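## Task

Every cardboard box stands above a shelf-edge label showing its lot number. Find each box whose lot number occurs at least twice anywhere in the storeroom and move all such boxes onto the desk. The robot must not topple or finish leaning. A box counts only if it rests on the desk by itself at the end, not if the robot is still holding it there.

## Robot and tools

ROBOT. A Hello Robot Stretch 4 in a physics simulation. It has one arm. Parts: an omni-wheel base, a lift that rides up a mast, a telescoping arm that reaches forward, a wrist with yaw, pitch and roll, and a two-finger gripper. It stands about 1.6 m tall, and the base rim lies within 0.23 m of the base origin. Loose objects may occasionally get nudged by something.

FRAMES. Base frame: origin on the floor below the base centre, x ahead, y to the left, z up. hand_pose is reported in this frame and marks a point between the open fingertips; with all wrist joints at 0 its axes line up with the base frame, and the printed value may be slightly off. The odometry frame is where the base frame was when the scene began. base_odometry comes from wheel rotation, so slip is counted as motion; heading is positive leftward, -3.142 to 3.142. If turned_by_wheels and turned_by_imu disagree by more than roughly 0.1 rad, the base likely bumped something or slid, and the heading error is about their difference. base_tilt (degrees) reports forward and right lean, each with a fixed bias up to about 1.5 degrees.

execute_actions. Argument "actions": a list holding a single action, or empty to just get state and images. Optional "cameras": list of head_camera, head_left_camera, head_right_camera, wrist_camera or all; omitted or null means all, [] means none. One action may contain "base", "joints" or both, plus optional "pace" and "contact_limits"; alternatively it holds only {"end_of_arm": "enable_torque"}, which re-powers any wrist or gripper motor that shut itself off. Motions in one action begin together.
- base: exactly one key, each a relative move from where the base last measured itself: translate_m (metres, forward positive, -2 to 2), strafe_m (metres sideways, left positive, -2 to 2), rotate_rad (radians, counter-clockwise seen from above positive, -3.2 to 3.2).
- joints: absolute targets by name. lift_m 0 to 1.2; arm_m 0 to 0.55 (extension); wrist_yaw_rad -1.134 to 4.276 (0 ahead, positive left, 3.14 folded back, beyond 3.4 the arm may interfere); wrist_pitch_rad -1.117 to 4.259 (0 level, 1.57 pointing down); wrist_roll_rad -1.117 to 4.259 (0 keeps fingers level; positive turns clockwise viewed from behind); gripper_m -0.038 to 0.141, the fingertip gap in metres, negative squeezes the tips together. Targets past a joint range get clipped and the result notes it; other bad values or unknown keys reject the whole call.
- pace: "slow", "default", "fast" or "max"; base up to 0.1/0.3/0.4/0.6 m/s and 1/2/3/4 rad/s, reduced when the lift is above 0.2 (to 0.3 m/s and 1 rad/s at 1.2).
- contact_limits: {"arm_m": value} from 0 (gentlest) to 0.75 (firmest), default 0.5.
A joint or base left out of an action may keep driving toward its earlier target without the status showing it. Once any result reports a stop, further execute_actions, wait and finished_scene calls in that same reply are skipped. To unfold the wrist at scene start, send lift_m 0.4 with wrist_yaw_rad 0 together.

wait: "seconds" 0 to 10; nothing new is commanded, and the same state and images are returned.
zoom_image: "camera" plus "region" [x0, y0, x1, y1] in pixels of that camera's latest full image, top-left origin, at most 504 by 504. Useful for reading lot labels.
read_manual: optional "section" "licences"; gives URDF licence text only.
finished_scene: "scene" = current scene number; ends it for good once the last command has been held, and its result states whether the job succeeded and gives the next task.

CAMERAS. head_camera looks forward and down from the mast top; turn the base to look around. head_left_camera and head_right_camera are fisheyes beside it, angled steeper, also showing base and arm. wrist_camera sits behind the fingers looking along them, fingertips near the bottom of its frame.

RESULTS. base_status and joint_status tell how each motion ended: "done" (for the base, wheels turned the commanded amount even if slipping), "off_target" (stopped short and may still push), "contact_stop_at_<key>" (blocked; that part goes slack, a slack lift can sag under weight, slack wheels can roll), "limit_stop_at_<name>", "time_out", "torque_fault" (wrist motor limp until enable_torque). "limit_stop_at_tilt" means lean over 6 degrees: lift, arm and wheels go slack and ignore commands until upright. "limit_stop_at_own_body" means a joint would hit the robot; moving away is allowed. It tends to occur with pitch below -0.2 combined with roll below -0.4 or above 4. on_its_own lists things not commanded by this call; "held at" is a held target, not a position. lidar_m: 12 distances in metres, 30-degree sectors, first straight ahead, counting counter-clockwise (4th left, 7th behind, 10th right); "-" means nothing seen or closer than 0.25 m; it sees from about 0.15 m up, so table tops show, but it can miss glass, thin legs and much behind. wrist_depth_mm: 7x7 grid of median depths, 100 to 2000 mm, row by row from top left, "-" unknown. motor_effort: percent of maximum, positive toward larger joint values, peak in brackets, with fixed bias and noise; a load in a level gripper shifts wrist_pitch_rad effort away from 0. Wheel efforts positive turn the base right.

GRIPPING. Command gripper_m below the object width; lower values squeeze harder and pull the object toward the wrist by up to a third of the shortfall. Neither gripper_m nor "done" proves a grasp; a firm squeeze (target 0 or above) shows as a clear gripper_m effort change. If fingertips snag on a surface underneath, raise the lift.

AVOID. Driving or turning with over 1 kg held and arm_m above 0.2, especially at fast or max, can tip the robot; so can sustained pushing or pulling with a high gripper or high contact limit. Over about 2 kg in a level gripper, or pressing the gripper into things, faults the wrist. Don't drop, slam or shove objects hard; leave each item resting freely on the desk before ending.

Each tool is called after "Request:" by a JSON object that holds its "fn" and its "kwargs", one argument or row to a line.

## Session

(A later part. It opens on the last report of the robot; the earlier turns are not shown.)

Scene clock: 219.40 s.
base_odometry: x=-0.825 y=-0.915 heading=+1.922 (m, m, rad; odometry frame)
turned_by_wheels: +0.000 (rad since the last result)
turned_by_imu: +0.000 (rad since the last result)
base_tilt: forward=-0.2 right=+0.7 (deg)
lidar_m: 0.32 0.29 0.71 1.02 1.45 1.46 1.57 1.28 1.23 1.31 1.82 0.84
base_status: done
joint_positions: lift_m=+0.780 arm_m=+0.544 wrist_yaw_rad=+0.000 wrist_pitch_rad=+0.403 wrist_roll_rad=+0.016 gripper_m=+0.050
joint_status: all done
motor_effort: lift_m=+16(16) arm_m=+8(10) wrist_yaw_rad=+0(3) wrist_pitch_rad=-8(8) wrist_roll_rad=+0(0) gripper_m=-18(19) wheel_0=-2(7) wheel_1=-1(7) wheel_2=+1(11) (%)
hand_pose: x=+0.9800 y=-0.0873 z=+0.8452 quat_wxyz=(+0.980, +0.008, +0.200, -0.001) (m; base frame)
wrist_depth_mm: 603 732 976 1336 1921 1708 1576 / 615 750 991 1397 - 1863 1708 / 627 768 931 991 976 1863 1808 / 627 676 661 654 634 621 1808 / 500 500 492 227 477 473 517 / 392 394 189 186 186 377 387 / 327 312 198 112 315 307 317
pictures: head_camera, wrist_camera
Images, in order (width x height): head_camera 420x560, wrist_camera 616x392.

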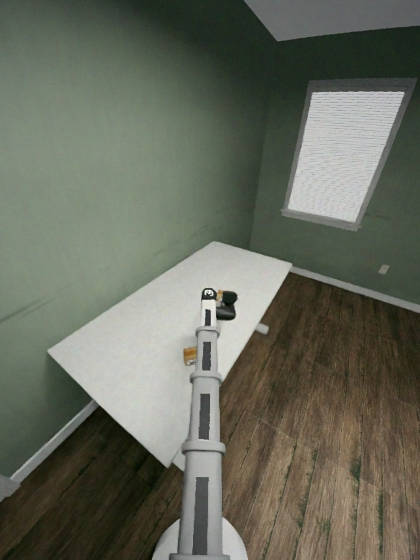

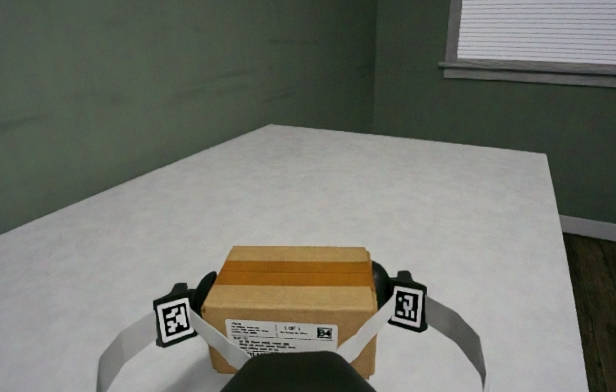

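Request:
{"fn": "execute_actions", "kwargs": {
  "actions": [
    {"joints":{"lift_m":0.695}}
  ],
  "cameras": []
}}

Request:
{"fn": "execute_actions", "kwargs": {
  "actions": [
    {"joints":{"gripper_m":0.12}}
  ],
  "cameras": ["wrist_camera"]
}}

Request:
{"fn": "execute_actions", "kwargs": {
  "actions": [
    {"joints":{"lift_m":0.80},"pace":"max"}
  ],
  "cameras": []
}}

Request:
{"fn": "execute_actions", "kwargs": {
  "actions": [
    {"base":{"strafe_m":-0.45},"joints":{"arm_m":0.0},"pace":"max"}
  ],
  "cameras": ["head_camera"]
}}

Scene clock: 231.10 s.
base_odometry: x=-0.825 y=-0.915 heading=+1.922 (m, m, rad; odometry frame)
turned_by_wheels: +0.000 (rad since the last result)
turned_by_imu: +0.000 (rad since the last result)
base_tilt: forward=-0.3 right=+0.5 (deg)
lidar_m: 0.32 0.27 0.69 1.04 1.46 1.46 1.55 1.30 1.23 1.31 1.84 0.83
base_status: not commanded
joint_positions: lift_m=+0.695 arm_m=+0.544 wrist_yaw_rad=+0.000 wrist_pitch_rad=+0.403 wrist_roll_rad=+0.016 gripper_m=+0.050
joint_status: all done
motor_effort: lift_m=+14(15) arm_m=+7(8) wrist_yaw_rad=+0(0) wrist_pitch_rad=-8(8) wrist_roll_rad=+1(0) gripper_m=-20(18) wheel_0=-1(1) wheel_1=-1(1) wheel_2=+1(1) (%)
hand_pose: x=+0.9800 y=-0.0873 z=+0.7603 quat_wxyz=(+0.980, +0.008, +0.200, -0.001) (m; base frame)
wrist_depth_mm: 603 732 960 1366 1863 1756 1576 / 627 750 960 1336 1983 1756 1661 / 615 707 691 668 647 640 809 / 466 455 449 442 433 427 424 / 336 336 332 227 325 320 315 / 267 266 189 186 186 255 253 / 221 211 197 112 213 209 212
pictures: none
No camera images: the call's "cameras" was empty. Leave "cameras" out to get every camera's image.

Scene clock: 232.70 s.
base_odometry: x=-0.825 y=-0.915 heading=+1.922 (m, m, rad; odometry frame)
turned_by_wheels: +0.000 (rad since the last result)
turned_by_imu: +0.000 (rad since the last result)
base_tilt: forward=-0.3 right=+0.6 (deg)
lidar_m: 0.32 0.28 0.71 1.03 1.47 1.47 1.56 1.31 1.24 1.32 1.85 0.85
base_status: not commanded
joint_positions: lift_m=+0.695 arm_m=+0.544 wrist_yaw_rad=+0.000 wrist_pitch_rad=+0.403 wrist_roll_rad=+0.016 gripper_m=+0.120
joint_status: all done
motor_effort: lift_m=+14(14) arm_m=+7(7) wrist_yaw_rad=+0(1) wrist_pitch_rad=-6(8) wrist_roll_rad=+0(0) gripper_m=+0(19) wheel_0=-1(1) wheel_1=-1(1) wheel_2=+1(1) (%)
hand_pose: x=+0.9800 y=-0.0873 z=+0.7604 quat_wxyz=(+0.980, +0.008, +0.200, -0.001) (m; base frame)
wrist_depth_mm: 603 732 960 1308 1863 1756 1618 / 621 768 991 1308 1983 1921 1661 / 615 707 683 668 654 647 1708 / 466 459 449 442 436 433 427 / 340 336 336 238 324 319 314 / 266 246 199 198 197 254 253 / 223 219 212 112 214 212 213
pictures: wrist_camera
Images, in order (width x height): wrist_camera 616x392.

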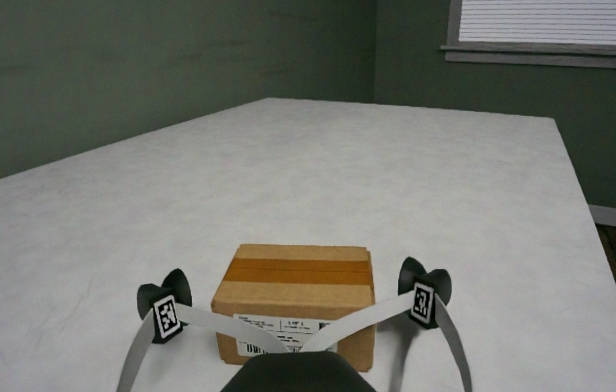

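Scene clock: 233.63 s.
base_odometry: x=-0.825 y=-0.915 heading=+1.922 (m, m, rad; odometry frame)
turned_by_wheels: +0.000 (rad since the last result)
turned_by_imu: +0.000 (rad since the last result)
base_tilt: forward=-0.2 right=+0.6 (deg)
lidar_m: 0.31 0.29 0.70 1.03 1.46 1.46 1.55 1.31 1.24 1.32 1.81 0.82
base_status: not commanded
joint_positions: lift_m=+0.800 arm_m=+0.544 wrist_yaw_rad=+0.000 wrist_pitch_rad=+0.402 wrist_roll_rad=+0.016 gripper_m=+0.120
joint_status: all done
motor_effort: lift_m=+20(22) arm_m=+7(7) wrist_yaw_rad=+0(1) wrist_pitch_rad=-6(7) wrist_roll_rad=+0(1) gripper_m=+0(0) wheel_0=-1(1) wheel_1=-1(1) wheel_2=+1(1) (%)
hand_pose: x=+0.9801 y=-0.0873 z=+0.8651 quat_wxyz=(+0.980, +0.008, +0.200, -0.001) (m; base frame)
wrist_depth_mm: 615 732 960 1308 1983 1756 1618 / 615 768 976 1397 - 1808 1661 / 621 788 991 1078 - 1863 1756 / 640 732 715 715 691 676 1808 / 539 530 530 521 521 508 564 / 421 387 418 415 216 402 430 / 353 347 347 112 349 336 343
pictures: none
No camera images: the call's "cameras" was empty. Leave "cameras" out to get every camera's image.

Scene clock: 236.10 s.
base_odometry: x=-0.402 y=-0.760 heading=+1.922 (m, m, rad; odometry frame)
turned_by_wheels: +0.000 (rad since the last result)
turned_by_imu: -0.001 (rad since the last result)
base_tilt: forward=-0.2 right=+0.7 (deg)
lidar_m: 0.86 0.62 0.59 1.47 1.77 1.70 1.21 0.88 0.86 0.91 1.27 2.55
base_status: done
joint_positions: lift_m=+0.800 arm_m=+0.001 wrist_yaw_rad=+0.000 wrist_pitch_rad=+0.402 wrist_roll_rad=+0.016 gripper_m=+0.120
joint_status: all done
motor_effort: lift_m=+20(20) arm_m=-8(10) wrist_yaw_rad=+2(1) wrist_pitch_rad=-7(7) wrist_roll_rad=+0(0) gripper_m=-1(0) wheel_0=-1(9) wheel_1=+0(9) wheel_2=+1(1) (%)
hand_pose: x=+0.4377 y=-0.0875 z=+0.8650 quat_wxyz=(+0.980, +0.008, +0.200, -0.002) (m; base frame)
wrist_depth_mm: 1182 1499 1983 - - 1921 1808 / 1229 1537 1921 - - - 1863 / 1160 1160 1118 - - - 1921 / 715 732 1863 - - - - / 574 1618 1808 1863 1863 1808 1756 / 1008 1397 1430 1499 216 1499 1397 / 1229 1182 1229 112 1229 1182 1182
pictures: head_camera
Images, in order (width x height): head_camera 420x560.

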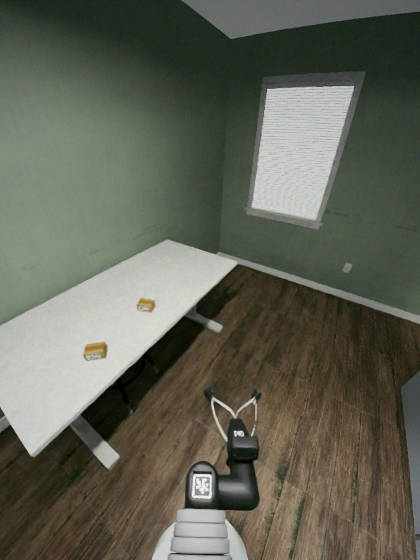

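Request:
{"fn": "execute_actions", "kwargs": {
  "actions": [
    {"base":{"rotate_rad":-2.11},"joints":{"lift_m":0.2,"wrist_pitch_rad":0.0,"gripper_m":0.141},"pace":"max"}
  ],
  "cameras": []
}}

Request:
{"fn": "execute_actions", "kwargs": {
  "actions": [
    {"base":{"strafe_m":2.0},"pace":"max"}
  ],
  "cameras": ["head_camera"]
}}

Scene clock: 253.57 s.
base_odometry: x=-0.402 y=-0.760 heading=-0.188 (m, m, rad; odometry frame)
turned_by_wheels: -2.110 (rad since the last result)
turned_by_imu: -2.111 (rad since the last result)
base_tilt: forward=-0.4 right=+0.6 (deg)
lidar_m: 0.83 0.90 1.24 2.56 0.87 0.63 0.60 1.46 1.76 1.68 1.26 0.89
base_status: done
joint_positions: lift_m=+0.200 arm_m=+0.001 wrist_yaw_rad=+0.000 wrist_pitch_rad=+0.003 wrist_roll_rad=+0.016 gripper_m=+0.141
joint_status: all done
motor_effort: lift_m=+15(18) arm_m=-8(7) wrist_yaw_rad=+1(2) wrist_pitch_rad=-7(14) wrist_roll_rad=+0(1) gripper_m=+0(0) wheel_0=-1(7) wheel_1=-1(8) wheel_2=+1(7) (%)
hand_pose: x=+0.4607 y=-0.0874 z=+0.3777 quat_wxyz=(+1.000, +0.008, +0.001, +0.000) (m; base frame)
wrist_depth_mm: 627 634 634 647 661 668 676 / 627 627 647 647 654 668 683 / 627 634 640 647 661 661 676 / 621 634 640 647 654 676 683 / 634 634 640 661 661 676 676 / 627 211 640 647 661 676 683 / 627 627 640 112 668 683 676
pictures: none
No camera images: the call's "cameras" was empty. Leave "cameras" out to get every camera's image.

Scene clock: 258.30 s.
base_odometry: x=-0.028 y=+1.204 heading=-0.188 (m, m, rad; odometry frame)
turned_by_wheels: +0.000 (rad since the last result)
turned_by_imu: +0.008 (rad since the last result)
base_tilt: forward=-0.1 right=+0.5 (deg)
lidar_m: 2.29 0.83 0.57 0.56 0.55 0.79 1.41 0.82 0.86 3.41 1.23 0.97
base_status: done
joint_positions: lift_m=+0.200 arm_m=+0.001 wrist_yaw_rad=+0.000 wrist_pitch_rad=+0.003 wrist_roll_rad=+0.016 gripper_m=+0.141
joint_status: not commanded
motor_effort: lift_m=+16(16) arm_m=-8(8) wrist_yaw_rad=+0(1) wrist_pitch_rad=-7(9) wrist_roll_rad=+1(1) gripper_m=-1(0) wheel_0=+0(15) wheel_1=+0(13) wheel_2=+1(2) (%)
hand_pose: x=+0.4607 y=-0.0874 z=+0.3776 quat_wxyz=(+1.000, +0.008, +0.001, +0.000) (m; base frame)
wrist_depth_mm: 1042 1618 - - - 654 661 / 1042 1576 - - - 654 647 / 1060 1537 - - - 661 654 / 1008 1537 - - - 654 654 / 991 1576 - - 1863 654 661 / 1008 211 1430 1366 1008 654 668 / 917 946 976 112 931 661 661
pictures: head_camera
Images, in order (width x height): head_camera 420x560.

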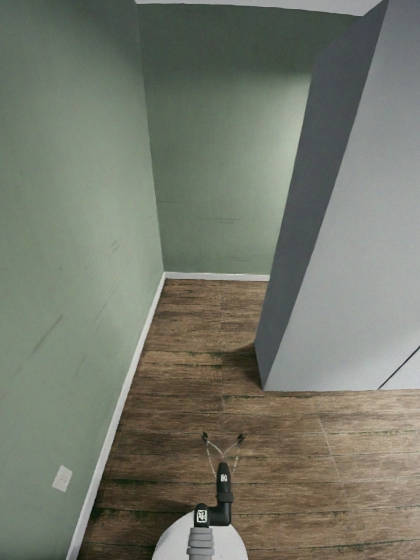

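Request:
{"fn": "execute_actions", "kwargs": {
  "actions": [
    {"base":{"translate_m":1.74},"pace":"max"}
  ],
  "cameras": []
}}

Request:
{"fn": "execute_actions", "kwargs": {
  "actions": [
    {"base":{"rotate_rad":-1.58},"joints":{"wrist_yaw_rad":-0.85,"lift_m":0.46},"pace":"max"}
  ],
  "cameras": ["head_camera","wrist_camera"]
}}

Scene clock: 279.50 s.
base_odometry: x=+1.682 y=+0.879 heading=-0.189 (m, m, rad; odometry frame)
turned_by_wheels: +0.000 (rad since the last result)
turned_by_imu: +0.001 (rad since the last result)
base_tilt: forward=-0.3 right=+0.5 (deg)
lidar_m: 0.56 0.60 0.59 0.57 0.61 0.83 2.46 0.59 0.58 1.59 0.82 0.62
base_status: done
joint_positions: lift_m=+0.200 arm_m=+0.001 wrist_yaw_rad=+0.000 wrist_pitch_rad=+0.003 wrist_roll_rad=+0.016 gripper_m=+0.141
joint_status: not commanded
motor_effort: lift_m=+15(15) arm_m=-7(8) wrist_yaw_rad=+1(1) wrist_pitch_rad=-7(7) wrist_roll_rad=-1(0) gripper_m=+0(0) wheel_0=-1(8) wheel_1=-1(6) wheel_2=-1(14) (%)
hand_pose: x=+0.4607 y=-0.0874 z=+0.3776 quat_wxyz=(+1.000, +0.008, +0.001, +0.000) (m; base frame)
wrist_depth_mm: 349 351 359 362 364 368 370 / 349 353 357 362 366 368 373 / 351 353 353 362 368 370 373 / 349 355 359 362 366 373 370 / 353 357 359 364 368 370 375 / 351 210 359 364 366 373 377 / 349 353 359 112 366 370 377
pictures: none
No camera images: the call's "cameras" was empty. Leave "cameras" out to get every camera's image.

Scene clock: 281.07 s.
base_odometry: x=+1.682 y=+0.879 heading=-1.769 (m, m, rad; odometry frame)
turned_by_wheels: -1.580 (rad since the last result)
turned_by_imu: -1.582 (rad since the last result)
base_tilt: forward=-0.2 right=+0.5 (deg)
lidar_m: 1.47 0.85 0.60 0.55 0.60 0.59 0.58 0.60 0.81 2.04 0.62 0.59
base_status: done
joint_positions: lift_m=+0.460 arm_m=+0.001 wrist_yaw_rad=-0.850 wrist_pitch_rad=+0.002 wrist_roll_rad=+0.016 gripper_m=+0.141
joint_status: all done
motor_effort: lift_m=+20(23) arm_m=-7(8) wrist_yaw_rad=+0(5) wrist_pitch_rad=-7(8) wrist_roll_rad=+0(1) gripper_m=+2(0) wheel_0=+0(8) wheel_1=-1(12) wheel_2=-1(9) (%)
hand_pose: x=+0.2970 y=-0.2744 z=+0.6374 quat_wxyz=(+0.911, +0.008, -0.002, -0.412) (m; base frame)
wrist_depth_mm: 991 634 549 477 707 - - / 931 831 788 477 691 - - / 1008 1182 1160 477 691 - - / 1025 1205 1160 469 676 - - / 1008 1078 878 469 634 - - / 991 211 521 445 569 1808 1921 / 1008 1098 1255 112 668 1366 1366
pictures: head_camera, wrist_camera
Images, in order (width x height): head_camera 420x560, wrist_camera 616x392.

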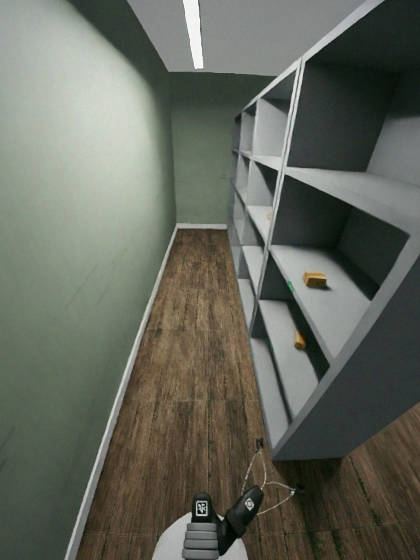

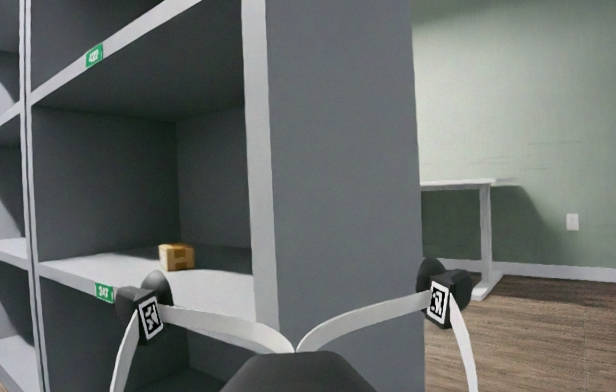

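Request:
{"fn": "execute_actions", "kwargs": {
  "actions": [
    {"base":{"strafe_m":0.23},"pace":"max"}
  ],
  "cameras": []
}}

Request:
{"fn": "execute_actions", "kwargs": {
  "actions": [
    {"base":{"translate_m":0.3},"pace":"max"}
  ],
  "cameras": ["head_camera","wrist_camera"]
}}

Scene clock: 301.80 s.
base_odometry: x=+1.907 y=+0.833 heading=-1.769 (m, m, rad; odometry frame)
turned_by_wheels: +0.000 (rad since the last result)
turned_by_imu: +0.001 (rad since the last result)
base_tilt: forward=-0.2 right=+0.7 (deg)
lidar_m: 1.54 0.51 0.37 0.33 0.34 0.51 0.58 0.61 0.84 2.15 0.76 0.89
base_status: done
joint_positions: lift_m=+0.460 arm_m=+0.001 wrist_yaw_rad=-0.850 wrist_pitch_rad=+0.002 wrist_roll_rad=+0.016 gripper_m=+0.141
joint_status: not commanded
motor_effort: lift_m=+20(20) arm_m=-7(7) wrist_yaw_rad=+0(0) wrist_pitch_rad=-6(6) wrist_roll_rad=+0(1) gripper_m=+0(0) wheel_0=+0(11) wheel_1=+1(12) wheel_2=-1(2) (%)
hand_pose: x=+0.2970 y=-0.2744 z=+0.6374 quat_wxyz=(+0.911, +0.008, -0.002, -0.412) (m; base frame)
wrist_depth_mm: 1661 1205 1464 707 683 - - / 1808 1138 946 917 683 - - / 1756 1229 1366 1255 683 - - / 1808 1205 1397 1255 676 - - / 1808 1205 1042 976 627 - - / 1756 211 1336 1205 609 1756 1983 / 1499 1229 1366 112 699 1366 1336
pictures: none
No camera images: the call's "cameras" was empty. Leave "cameras" out to get every camera's image.

Scene clock: 303.83 s.
base_odometry: x=+1.848 y=+0.539 heading=-1.769 (m, m, rad; odometry frame)
turned_by_wheels: +0.000 (rad since the last result)
turned_by_imu: +0.000 (rad since the last result)
base_tilt: forward=-0.3 right=+0.7 (deg)
lidar_m: 1.57 0.53 0.38 0.34 0.36 0.49 0.87 0.90 1.24 0.63 0.64 0.89
base_status: done
joint_positions: lift_m=+0.460 arm_m=+0.001 wrist_yaw_rad=-0.850 wrist_pitch_rad=+0.002 wrist_roll_rad=+0.016 gripper_m=+0.141
joint_status: not commanded
motor_effort: lift_m=+20(20) arm_m=-7(7) wrist_yaw_rad=+2(0) wrist_pitch_rad=-6(6) wrist_roll_rad=+0(0) gripper_m=+0(1) wheel_0=+1(5) wheel_1=-2(8) wheel_2=+0(11) (%)
hand_pose: x=+0.2970 y=-0.2744 z=+0.6374 quat_wxyz=(+0.911, +0.008, -0.002, -0.412) (m; base frame)
wrist_depth_mm: 1537 1397 1078 699 627 627 496 / 1537 1138 946 891 960 866 788 / 1576 1366 1078 1229 1042 904 831 / 1537 1661 1060 1205 1060 904 820 / 1576 1397 1008 842 904 854 699 / 1576 211 1008 1182 603 492 445 / 1537 1281 1042 112 1078 904 831
pictures: head_camera, wrist_camera
Images, in order (width x height): head_camera 420x560, wrist_camera 616x392.

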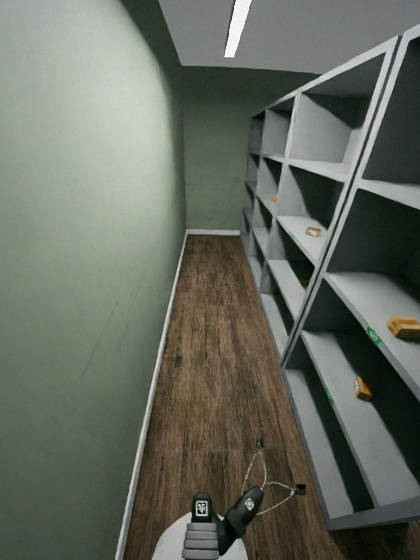

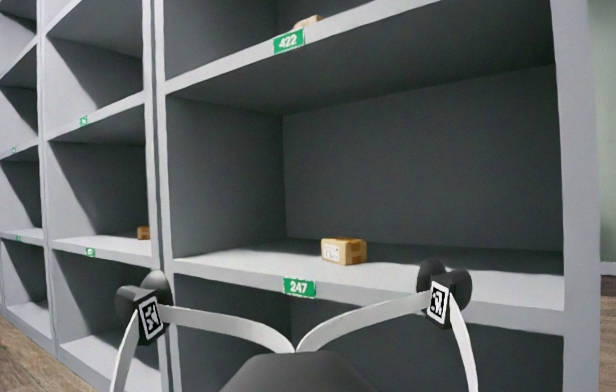

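B1: 422 / 247.

Request:
{"fn": "zoom_image", "kwargs": {
  "camera": "wrist_camera",
  "region": [0, 90, 140, 270]
}}

Request:
{"fn": "zoom_image", "kwargs": {
  "camera": "wrist_camera",
  "region": [240, 10, 380, 310]
}}

Region (0, 90, 140, 270) of wrist_camera's 616x392 image, scaled by 2.800.

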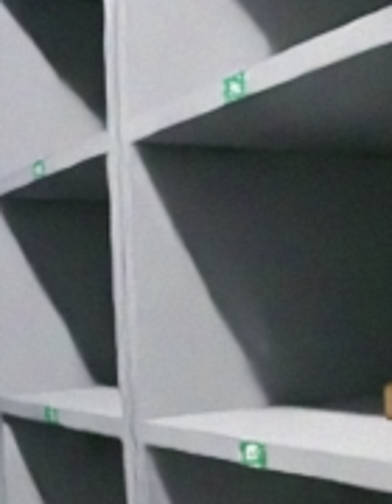

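Region (240, 10, 380, 310) of wrist_camera's 616x392 image, scaled by 1.680; it fills the left 235 columns of this view, and the rest is white.

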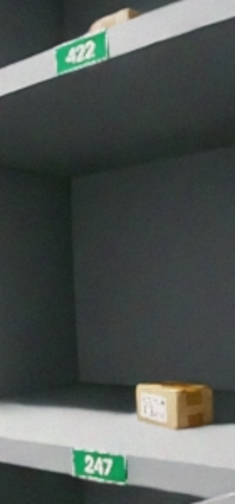

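Request:
{"fn": "execute_actions", "kwargs": {
  "actions": [
    {"base":{"translate_m":1.12},"pace":"max"}
  ],
  "cameras": ["head_camera","wrist_camera"]
}}

Scene clock: 332.80 s.
base_odometry: x=+1.628 y=-0.559 heading=-1.769 (m, m, rad; odometry frame)
turned_by_wheels: +0.000 (rad since the last result)
turned_by_imu: +0.000 (rad since the last result)
base_tilt: forward=-0.4 right=+0.6 (deg)
lidar_m: 1.72 0.57 0.38 0.37 0.40 0.55 1.42 0.87 0.61 0.58 0.62 0.84
base_status: done
joint_positions: lift_m=+0.460 arm_m=+0.001 wrist_yaw_rad=-0.850 wrist_pitch_rad=+0.002 wrist_roll_rad=+0.016 gripper_m=+0.141
joint_status: not commanded
motor_effort: lift_m=+20(20) arm_m=-7(7) wrist_yaw_rad=+1(0) wrist_pitch_rad=-6(6) wrist_roll_rad=+0(1) gripper_m=+1(2) wheel_0=+0(6) wheel_1=-2(8) wheel_2=+0(13) (%)
hand_pose: x=+0.2970 y=-0.2744 z=+0.6374 quat_wxyz=(+0.911, +0.008, -0.002, -0.412) (m; base frame)
wrist_depth_mm: 1397 1576 831 676 603 627 661 / 1397 1499 831 917 946 854 778 / 1464 1537 842 1098 991 878 778 / - 1618 866 1098 1025 878 788 / 1464 1255 866 976 788 842 759 / 1430 210 842 676 539 452 452 / 1430 1308 866 112 1042 878 798
pictures: head_camera, wrist_camera
Images, in order (width x height): head_camera 420x560, wrist_camera 616x392.

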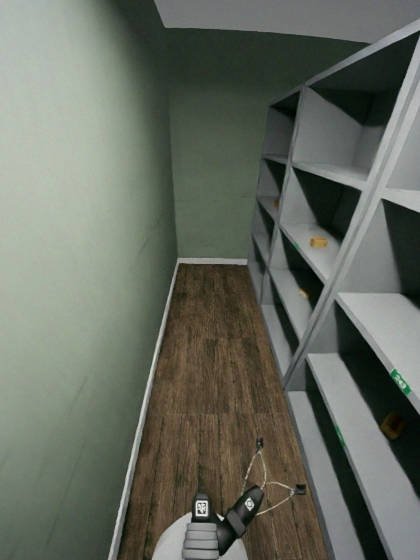

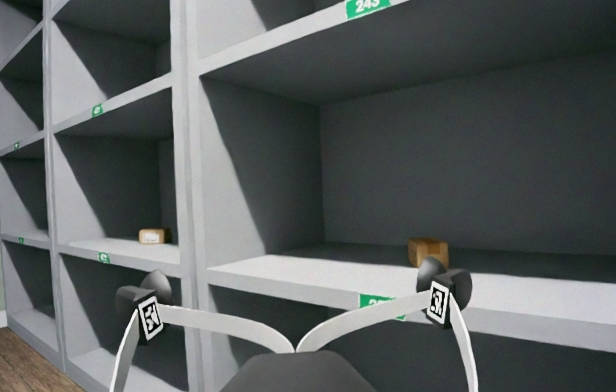

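Request:
{"fn": "zoom_image", "kwargs": {
  "camera": "wrist_camera",
  "region": [330, 270, 450, 340]
}}

Request:
{"fn": "zoom_image", "kwargs": {
  "camera": "head_camera",
  "region": [300, 350, 420, 470]
}}

Request:
{"fn": "zoom_image", "kwargs": {
  "camera": "wrist_camera",
  "region": [60, 80, 180, 280]
}}

Region (330, 270, 450, 340) of wrist_camera's 616x392 image, scaled by 4.200; it fills the top 294 rows of this view, and the rest is white.

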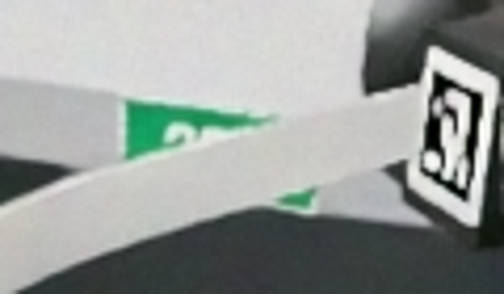

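Region (300, 350, 420, 470) of head_camera's 420x560 image, scaled by 4.200, with more detail than that image has.

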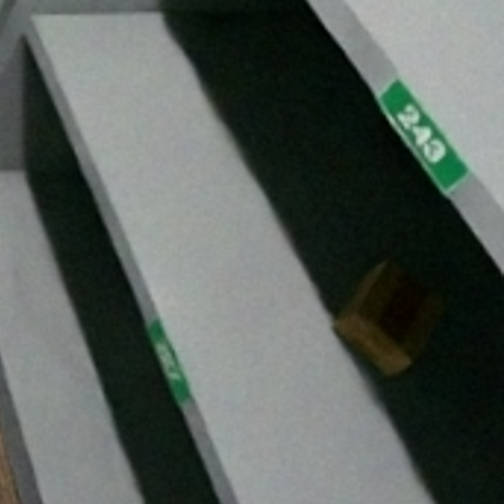

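Region (60, 80, 180, 280) of wrist_camera's 616x392 image, scaled by 2.520; it fills the left 302 columns of this view, and the rest is white.

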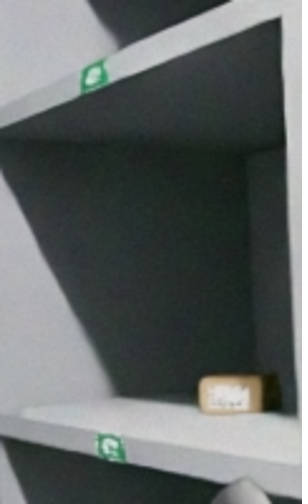

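Request:
{"fn": "zoom_image", "kwargs": {
  "camera": "head_camera",
  "region": [320, 415, 360, 455]
}}

Request:
{"fn": "zoom_image", "kwargs": {
  "camera": "head_camera",
  "region": [260, 210, 340, 310]
}}

Region (320, 415, 360, 455) of head_camera's 420x560 image, scaled by 12.600, with more detail than that image has.

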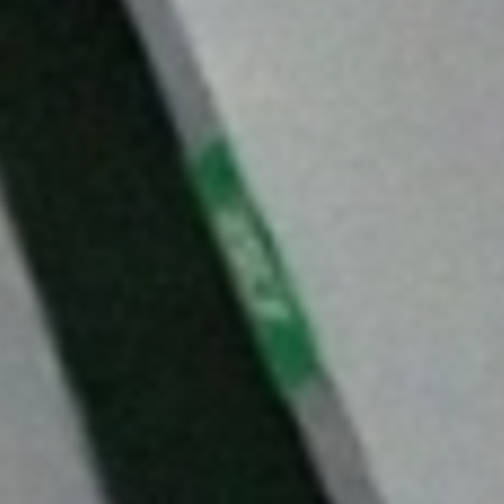

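Region (260, 210, 340, 310) of head_camera's 420x560 image, scaled by 5.040, with more detail than that image has; it fills the left 403 columns of this view, and the rest is white.

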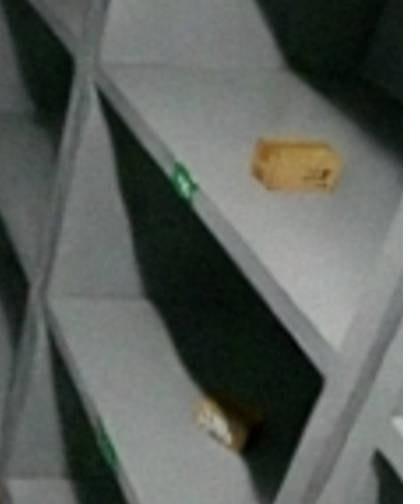

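Request:
{"fn": "execute_actions", "kwargs": {
  "actions": [
    {"joints":{"lift_m":0.38},"pace":"max"}
  ],
  "cameras": ["wrist_camera"]
}}

Scene clock: 352.90 s.
base_odometry: x=+1.628 y=-0.559 heading=-1.769 (m, m, rad; odometry frame)
turned_by_wheels: +0.000 (rad since the last result)
turned_by_imu: +0.000 (rad since the last result)
base_tilt: forward=-0.3 right=+0.5 (deg)
lidar_m: 1.72 0.57 0.40 0.35 0.40 0.55 1.43 0.89 0.63 0.57 0.60 0.83
base_status: not commanded
joint_positions: lift_m=+0.380 arm_m=+0.001 wrist_yaw_rad=-0.850 wrist_pitch_rad=+0.002 wrist_roll_rad=+0.016 gripper_m=+0.141
joint_status: all done
motor_effort: lift_m=+15(16) arm_m=-7(8) wrist_yaw_rad=+0(1) wrist_pitch_rad=-6(6) wrist_roll_rad=+0(1) gripper_m=+0(0) wheel_0=+0(0) wheel_1=-2(2) wheel_2=-1(1) (%)
hand_pose: x=+0.2970 y=-0.2744 z=+0.5577 quat_wxyz=(+0.911, +0.008, -0.002, -0.412) (m; base frame)
wrist_depth_mm: 1397 1618 820 778 788 798 750 / 1430 1182 831 1078 976 878 768 / 1464 1618 854 1118 1025 878 768 / 1618 1576 854 1118 1008 854 778 / 1430 1537 831 798 559 496 427 / 1499 211 866 1060 991 842 788 / 1336 1160 842 112 1042 866 788
pictures: wrist_camera
Images, in order (width x height): wrist_camera 616x392.

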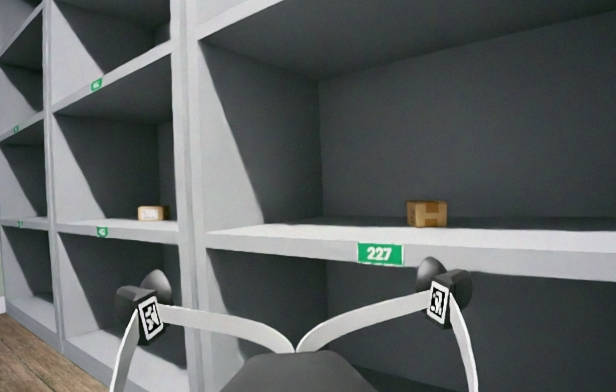

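Request:
{"fn": "execute_actions", "kwargs": {
  "actions": [
    {"base":{"translate_m":0.95},"pace":"max"}
  ],
  "cameras": ["head_camera","wrist_camera"]
}}

Scene clock: 363.87 s.
base_odometry: x=+1.441 y=-1.490 heading=-1.769 (m, m, rad; odometry frame)
turned_by_wheels: +0.000 (rad since the last result)
turned_by_imu: +0.001 (rad since the last result)
base_tilt: forward=-0.3 right=+0.6 (deg)
lidar_m: 1.75 0.61 0.43 0.38 0.42 0.56 1.52 0.85 0.61 0.55 0.57 0.80
base_status: done
joint_positions: lift_m=+0.380 arm_m=+0.001 wrist_yaw_rad=-0.850 wrist_pitch_rad=+0.002 wrist_roll_rad=+0.016 gripper_m=+0.141
joint_status: not commanded
motor_effort: lift_m=+15(16) arm_m=-8(7) wrist_yaw_rad=+0(1) wrist_pitch_rad=-7(7) wrist_roll_rad=+0(0) gripper_m=+2(1) wheel_0=-1(7) wheel_1=+0(7) wheel_2=+0(13) (%)
hand_pose: x=+0.2970 y=-0.2744 z=+0.5577 quat_wxyz=(+0.911, +0.008, -0.002, -0.412) (m; base frame)
wrist_depth_mm: 1397 1464 788 768 788 809 741 / 1336 1098 842 1060 960 854 750 / 1366 1537 842 1078 991 854 759 / 1336 1499 831 1078 991 842 759 / 1366 1537 820 778 549 462 407 / 1366 211 831 1042 991 831 778 / 1308 1160 831 112 1025 842 759
pictures: head_camera, wrist_camera
Images, in order (width x height): head_camera 420x560, wrist_camera 616x392.

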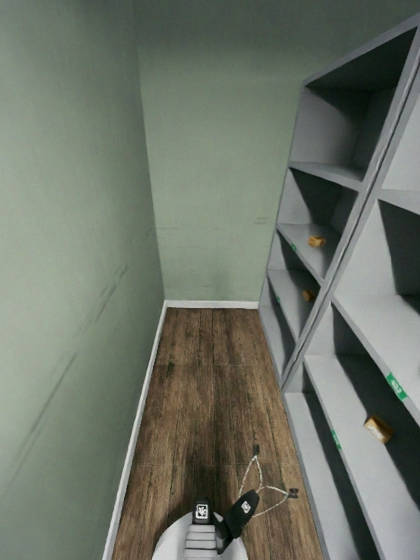

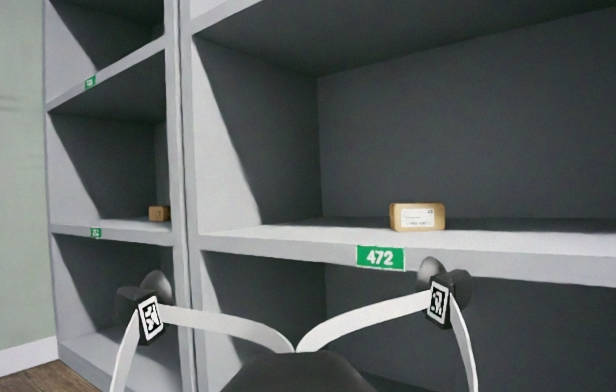

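Request:
{"fn": "zoom_image", "kwargs": {
  "camera": "head_camera",
  "region": [370, 360, 420, 410]
}}

Request:
{"fn": "execute_actions", "kwargs": {
  "actions": [
    {"base":{"translate_m":0.6},"joints":{"lift_m":0.44},"pace":"max"}
  ],
  "cameras": ["head_camera","wrist_camera"]
}}

Region (370, 360, 420, 410) of head_camera's 420x560 image, scaled by 10.080, with more detail than that image has.

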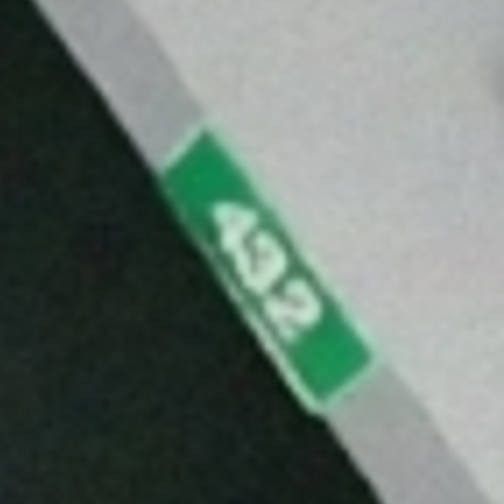

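Scene clock: 395.93 s.
base_odometry: x=+1.323 y=-2.078 heading=-1.769 (m, m, rad; odometry frame)
turned_by_wheels: +0.000 (rad since the last result)
turned_by_imu: +0.000 (rad since the last result)
base_tilt: forward=-0.3 right=+0.7 (deg)
lidar_m: 1.15 0.64 0.44 0.42 0.44 0.62 1.59 0.82 0.58 0.54 0.58 0.77
base_status: done
joint_positions: lift_m=+0.440 arm_m=+0.001 wrist_yaw_rad=-0.850 wrist_pitch_rad=+0.002 wrist_roll_rad=+0.016 gripper_m=+0.141
joint_status: all done
motor_effort: lift_m=+20(22) arm_m=-8(7) wrist_yaw_rad=+0(0) wrist_pitch_rad=-6(6) wrist_roll_rad=+1(1) gripper_m=+0(1) wheel_0=-1(5) wheel_1=+0(7) wheel_2=-1(13) (%)
hand_pose: x=+0.2969 y=-0.2744 z=+0.6174 quat_wxyz=(+0.911, +0.008, -0.002, -0.412) (m; base frame)
wrist_depth_mm: 904 1008 741 640 647 439 668 / 917 976 917 976 946 449 723 / 891 1042 1229 1160 991 439 723 / 891 1008 1255 1182 960 427 732 / 904 976 931 866 798 427 603 / 878 211 1160 640 512 410 394 / 866 976 1205 112 976 421 723
pictures: head_camera, wrist_camera
Images, in order (width x height): head_camera 420x560, wrist_camera 616x392.

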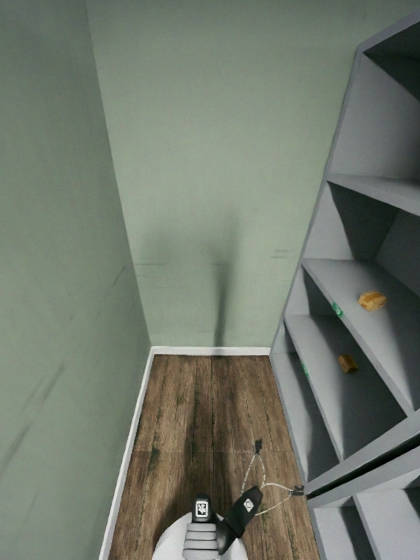

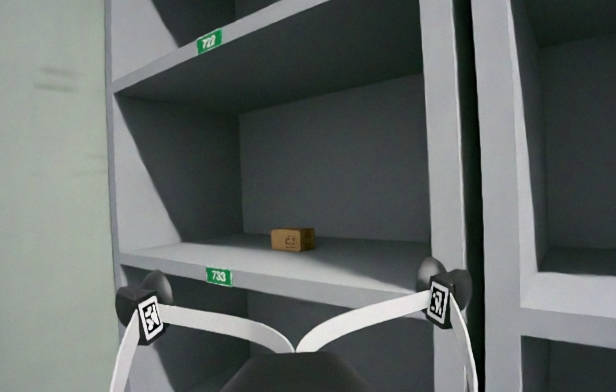

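Request:
{"fn": "zoom_image", "kwargs": {
  "camera": "wrist_camera",
  "region": [170, 15, 260, 75]
}}

Request:
{"fn": "zoom_image", "kwargs": {
  "camera": "wrist_camera",
  "region": [180, 250, 270, 310]
}}

Region (170, 15, 260, 75) of wrist_camera's 616x392 image, scaled by 5.600.

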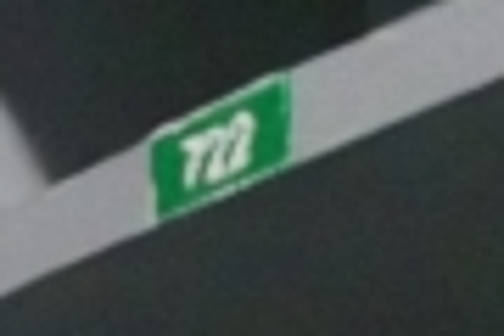

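Region (180, 250, 270, 310) of wrist_camera's 616x392 image, scaled by 5.600.

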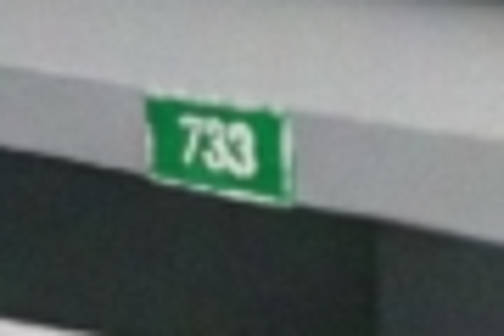

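Request:
{"fn": "execute_actions", "kwargs": {
  "actions": [
    {"base":{"translate_m":-1.06},"joints":{"lift_m":0.52,"wrist_yaw_rad":0,"wrist_pitch_rad":0.4},"pace":"max"}
  ],
  "cameras": []
}}

Request:
{"fn": "execute_actions", "kwargs": {
  "actions": [
    {"base":{"rotate_rad":-1.54},"pace":"max"}
  ],
  "cameras": ["head_camera","wrist_camera"]
}}

Scene clock: 423.67 s.
base_odometry: x=+1.532 y=-1.039 heading=-1.769 (m, m, rad; odometry frame)
turned_by_wheels: +0.000 (rad since the last result)
turned_by_imu: +0.000 (rad since the last result)
base_tilt: forward=-0.4 right=+0.6 (deg)
lidar_m: 1.77 0.59 0.43 0.38 0.41 0.56 1.48 0.87 0.61 0.58 0.61 0.82
base_status: done
joint_positions: lift_m=+0.520 arm_m=+0.001 wrist_yaw_rad=+0.000 wrist_pitch_rad=+0.402 wrist_roll_rad=+0.016 gripper_m=+0.141
joint_status: all done
motor_effort: lift_m=+20(24) arm_m=-7(7) wrist_yaw_rad=+1(7) wrist_pitch_rad=-5(4) wrist_roll_rad=+1(1) gripper_m=+1(1) wheel_0=+0(9) wheel_1=+0(5) wheel_2=+1(13) (%)
hand_pose: x=+0.4377 y=-0.0875 z=+0.5852 quat_wxyz=(+0.980, +0.008, +0.200, -0.002) (m; base frame)
wrist_depth_mm: 831 1281 1808 1808 1808 991 960 / 831 1308 1983 1921 1808 1042 1025 / 788 1229 - - - 1098 723 / 778 1229 1808 1808 1708 1160 1182 / 778 1160 1366 1336 1281 1182 1138 / 768 211 1098 1060 976 917 904 / 759 891 904 112 878 831 778
pictures: none
No camera images: the call's "cameras" was empty. Leave "cameras" out to get every camera's image.

Scene clock: 425.40 s.
base_odometry: x=+1.532 y=-1.039 heading=+2.974 (m, m, rad; odometry frame)
turned_by_wheels: -1.540 (rad since the last result)
turned_by_imu: -1.541 (rad since the last result)
base_tilt: forward=-0.2 right=+0.6 (deg)
lidar_m: 0.56 0.61 0.84 1.63 0.58 0.40 0.39 0.41 0.57 1.55 0.85 0.60
base_status: done
joint_positions: lift_m=+0.520 arm_m=+0.001 wrist_yaw_rad=+0.000 wrist_pitch_rad=+0.402 wrist_roll_rad=+0.016 gripper_m=+0.141
joint_status: not commanded
motor_effort: lift_m=+20(19) arm_m=-7(7) wrist_yaw_rad=+1(0) wrist_pitch_rad=-5(6) wrist_roll_rad=+1(1) gripper_m=+0(1) wheel_0=+0(8) wheel_1=+0(11) wheel_2=-1(8) (%)
hand_pose: x=+0.4377 y=-0.0874 z=+0.5852 quat_wxyz=(+0.980, +0.008, +0.200, -0.002) (m; base frame)
wrist_depth_mm: 640 707 715 741 741 759 544 / 647 750 759 778 788 778 564 / 615 788 750 621 715 683 559 / 504 492 484 473 469 466 452 / 394 399 404 407 946 676 549 / 621 211 960 960 878 715 569 / 603 759 809 112 809 750 585
pictures: head_camera, wrist_camera
Images, in order (width x height): head_camera 420x560, wrist_camera 616x392.

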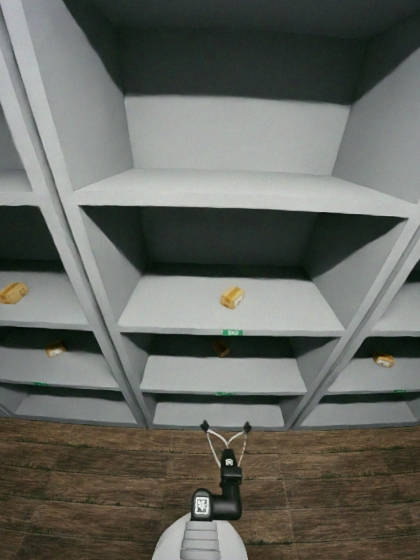

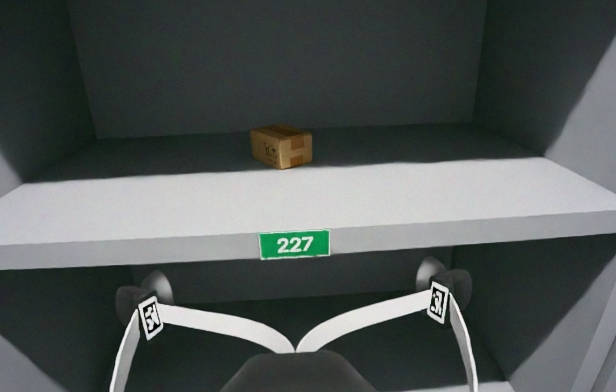

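Request:
{"fn": "execute_actions", "kwargs": {
  "actions": [
    {"base":{"strafe_m":-0.146},"joints":{"lift_m":0.59,"wrist_yaw_rad":0.55,"arm_m":0.30},"pace":"fast"}
  ],
  "cameras": ["wrist_camera"]
}}

Scene clock: 455.97 s.
base_odometry: x=+1.556 y=-0.895 heading=+2.974 (m, m, rad; odometry frame)
turned_by_wheels: +0.000 (rad since the last result)
turned_by_imu: +0.000 (rad since the last result)
base_tilt: forward=-0.2 right=+0.6 (deg)
lidar_m: 0.57 0.61 0.82 1.67 0.60 0.38 0.39 0.41 0.56 1.54 0.83 0.61
base_status: done
joint_positions: lift_m=+0.590 arm_m=+0.299 wrist_yaw_rad=+0.550 wrist_pitch_rad=+0.402 wrist_roll_rad=+0.016 gripper_m=+0.141
joint_status: all done
motor_effort: lift_m=+21(22) arm_m=+8(8) wrist_yaw_rad=+2(8) wrist_pitch_rad=-5(5) wrist_roll_rad=+1(0) gripper_m=+0(0) wheel_0=+1(11) wheel_1=+0(9) wheel_2=-1(1) (%)
hand_pose: x=+0.7416 y=+0.0642 z=+0.6551 quat_wxyz=(+0.943, -0.047, +0.194, +0.264) (m; base frame)
wrist_depth_mm: 449 539 554 484 433 392 362 / 452 559 591 512 466 413 379 / 466 569 627 544 488 433 399 / 477 585 634 574 512 455 421 / 466 492 492 480 473 462 436 / 389 211 389 355 303 355 366 / 325 320 325 112 314 306 312
pictures: wrist_camera
Images, in order (width x height): wrist_camera 616x392.

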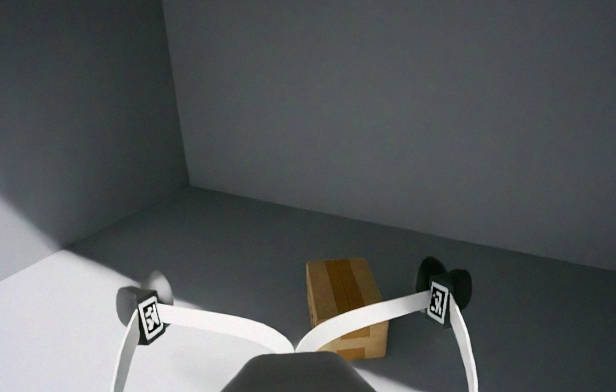

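Request:
{"fn": "execute_actions", "kwargs": {
  "actions": [
    {"joints":{"arm_m":0.39},"pace":"fast"}
  ],
  "cameras": []
}}

Request:
{"fn": "execute_actions", "kwargs": {
  "actions": [
    {"joints":{"lift_m":0.506}}
  ],
  "cameras": ["wrist_camera"]
}}

Scene clock: 467.43 s.
base_odometry: x=+1.556 y=-0.895 heading=+2.974 (m, m, rad; odometry frame)
turned_by_wheels: +0.000 (rad since the last result)
turned_by_imu: +0.000 (rad since the last result)
base_tilt: forward=-0.3 right=+0.7 (deg)
lidar_m: 0.57 0.59 0.82 1.66 0.60 0.41 0.38 0.40 0.58 1.53 0.86 0.62
base_status: not commanded
joint_positions: lift_m=+0.590 arm_m=+0.389 wrist_yaw_rad=+0.550 wrist_pitch_rad=+0.402 wrist_roll_rad=+0.016 gripper_m=+0.141
joint_status: all done
motor_effort: lift_m=+21(21) arm_m=+8(9) wrist_yaw_rad=+1(1) wrist_pitch_rad=-5(5) wrist_roll_rad=+0(1) gripper_m=+1(2) wheel_0=+1(1) wheel_1=+0(0) wheel_2=+0(0) (%)
hand_pose: x=+0.8315 y=+0.0642 z=+0.6550 quat_wxyz=(+0.943, -0.047, +0.194, +0.265) (m; base frame)
wrist_depth_mm: 445 496 439 392 351 319 294 / 459 525 473 415 373 332 306 / 466 564 508 445 397 349 322 / 477 580 549 477 415 370 342 / 473 492 484 480 433 389 355 / 392 210 387 382 347 353 364 / 325 319 320 112 319 307 314
pictures: none
No camera images: the call's "cameras" was empty. Leave "cameras" out to get every camera's image.

Scene clock: 468.77 s.
base_odometry: x=+1.556 y=-0.895 heading=+2.974 (m, m, rad; odometry frame)
turned_by_wheels: +0.000 (rad since the last result)
turned_by_imu: +0.000 (rad since the last result)
base_tilt: forward=-0.3 right=+0.9 (deg)
lidar_m: 0.57 0.60 0.83 1.65 0.58 0.40 0.38 0.40 0.55 1.56 0.85 0.59
base_status: not commanded
joint_positions: lift_m=+0.506 arm_m=+0.389 wrist_yaw_rad=+0.550 wrist_pitch_rad=+0.402 wrist_roll_rad=+0.016 gripper_m=+0.141
joint_status: all done
motor_effort: lift_m=+14(19) arm_m=+8(8) wrist_yaw_rad=+2(1) wrist_pitch_rad=-5(5) wrist_roll_rad=+0(0) gripper_m=+0(2) wheel_0=+1(1) wheel_1=+0(0) wheel_2=-1(1) (%)
hand_pose: x=+0.8315 y=+0.0642 z=+0.5716 quat_wxyz=(+0.943, -0.047, +0.194, +0.265) (m; base frame)
wrist_depth_mm: 445 504 442 389 351 319 293 / 459 525 469 415 370 332 306 / 459 554 508 442 394 349 322 / 445 459 449 436 404 373 338 / 338 334 314 236 320 317 309 / 265 211 243 195 236 241 249 / 220 217 217 112 218 208 210
pictures: wrist_camera
Images, in order (width x height): wrist_camera 616x392.

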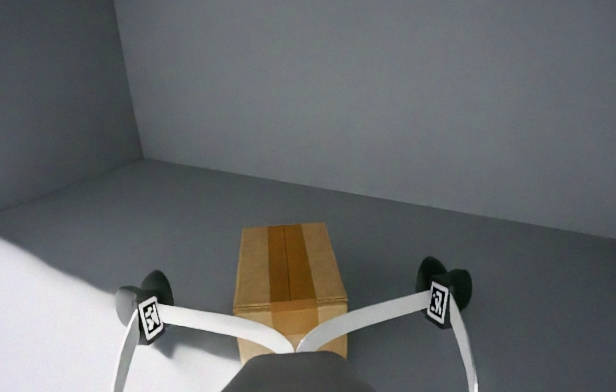

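Request:
{"fn": "execute_actions", "kwargs": {
  "actions": [
    {"joints":{"gripper_m":0.02}}
  ],
  "cameras": ["wrist_camera"]
}}

Request:
{"fn": "execute_actions", "kwargs": {
  "actions": [
    {"joints":{"lift_m":0.54},"pace":"fast"}
  ],
  "cameras": []
}}

Request:
{"fn": "execute_actions", "kwargs": {
  "actions": [
    {"base":{"strafe_m":-1.85},"joints":{"arm_m":0.0,"wrist_yaw_rad":0},"pace":"max"}
  ],
  "cameras": ["head_camera","wrist_camera"]
}}

Scene clock: 484.37 s.
base_odometry: x=+1.556 y=-0.895 heading=+2.974 (m, m, rad; odometry frame)
turned_by_wheels: +0.000 (rad since the last result)
turned_by_imu: +0.000 (rad since the last result)
base_tilt: forward=-0.3 right=+0.6 (deg)
lidar_m: 0.57 0.61 0.85 1.66 0.60 0.40 0.39 0.40 0.56 1.54 0.85 0.60
base_status: not commanded
joint_positions: lift_m=+0.506 arm_m=+0.389 wrist_yaw_rad=+0.550 wrist_pitch_rad=+0.403 wrist_roll_rad=+0.016 gripper_m=+0.020
joint_status: all done
motor_effort: lift_m=+14(14) arm_m=+8(8) wrist_yaw_rad=+1(1) wrist_pitch_rad=-8(9) wrist_roll_rad=+1(1) gripper_m=-18(21) wheel_0=+1(1) wheel_1=+0(0) wheel_2=-1(0) (%)
hand_pose: x=+0.8315 y=+0.0642 z=+0.5714 quat_wxyz=(+0.943, -0.047, +0.195, +0.264) (m; base frame)
wrist_depth_mm: 445 504 442 392 355 317 296 / 459 521 477 415 370 330 306 / 459 559 508 442 392 351 322 / 442 449 449 433 404 368 338 / 336 334 315 228 320 315 310 / 263 263 187 183 184 252 248 / 220 187 212 112 212 204 208
pictures: wrist_camera
Images, in order (width x height): wrist_camera 616x392.

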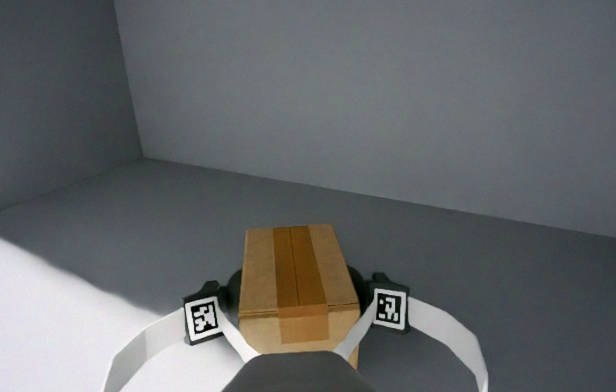

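Scene clock: 485.17 s.
base_odometry: x=+1.556 y=-0.895 heading=+2.974 (m, m, rad; odometry frame)
turned_by_wheels: +0.000 (rad since the last result)
turned_by_imu: +0.000 (rad since the last result)
base_tilt: forward=-0.1 right=+0.6 (deg)
lidar_m: 0.57 0.60 0.84 1.65 0.57 0.41 0.40 0.40 0.55 1.54 0.84 0.59
base_status: not commanded
joint_positions: lift_m=+0.540 arm_m=+0.389 wrist_yaw_rad=+0.550 wrist_pitch_rad=+0.403 wrist_roll_rad=+0.016 gripper_m=+0.020
joint_status: all done
motor_effort: lift_m=+21(22) arm_m=+8(8) wrist_yaw_rad=+1(0) wrist_pitch_rad=-11(10) wrist_roll_rad=+0(1) gripper_m=-18(17) wheel_0=+1(1) wheel_1=+0(0) wheel_2=-1(0) (%)
hand_pose: x=+0.8314 y=+0.0641 z=+0.6047 quat_wxyz=(+0.943, -0.047, +0.195, +0.264) (m; base frame)
wrist_depth_mm: 449 500 445 392 355 317 293 / 459 530 473 418 370 332 306 / 466 559 508 442 389 349 324 / 469 544 512 459 418 373 340 / 402 397 373 227 382 368 349 / 310 310 187 183 184 300 294 / 260 206 252 112 253 242 248
pictures: none
No camera images: the call's "cameras" was empty. Leave "cameras" out to get every camera's image.

Scene clock: 490.27 s.
base_odometry: x=+1.865 y=+0.929 heading=+2.974 (m, m, rad; odometry frame)
turned_by_wheels: +0.000 (rad since the last result)
turned_by_imu: -0.008 (rad since the last result)
base_tilt: forward=-0.3 right=+0.7 (deg)
lidar_m: 1.90 0.80 0.86 1.60 0.55 0.38 0.36 0.38 0.52 0.49 0.50 0.72
base_status: done
joint_positions: lift_m=+0.540 arm_m=+0.001 wrist_yaw_rad=+0.000 wrist_pitch_rad=+0.403 wrist_roll_rad=+0.016 gripper_m=+0.020
joint_status: all done
motor_effort: lift_m=+20(21) arm_m=-8(8) wrist_yaw_rad=+1(10) wrist_pitch_rad=-10(10) wrist_roll_rad=+0(0) gripper_m=-19(18) wheel_0=+1(13) wheel_1=+0(12) wheel_2=+0(1) (%)
hand_pose: x=+0.4376 y=-0.0875 z=+0.6047 quat_wxyz=(+0.980, +0.008, +0.200, -0.002) (m; base frame)
wrist_depth_mm: - - - - 1281 741 544 / - - - - 1366 778 554 / - - - - 1430 768 549 / 1863 1863 1921 1921 1464 798 554 / 891 1430 1336 227 1281 798 564 / 917 1118 187 183 185 759 559 / 878 521 878 112 891 715 585
pictures: head_camera, wrist_camera
Images, in order (width x height): head_camera 420x560, wrist_camera 616x392.

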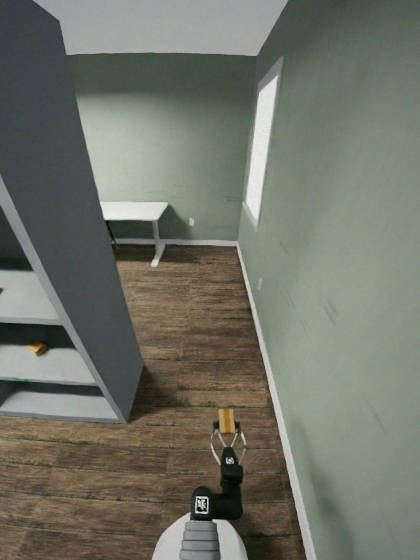

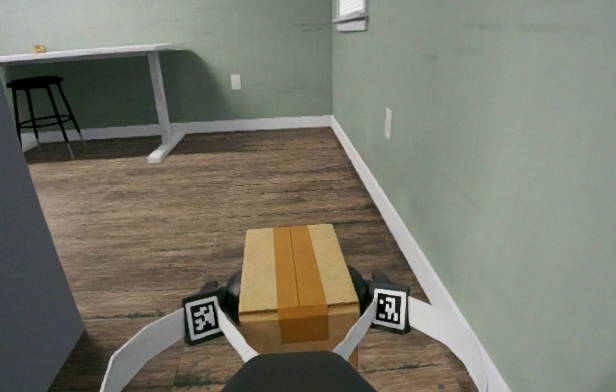

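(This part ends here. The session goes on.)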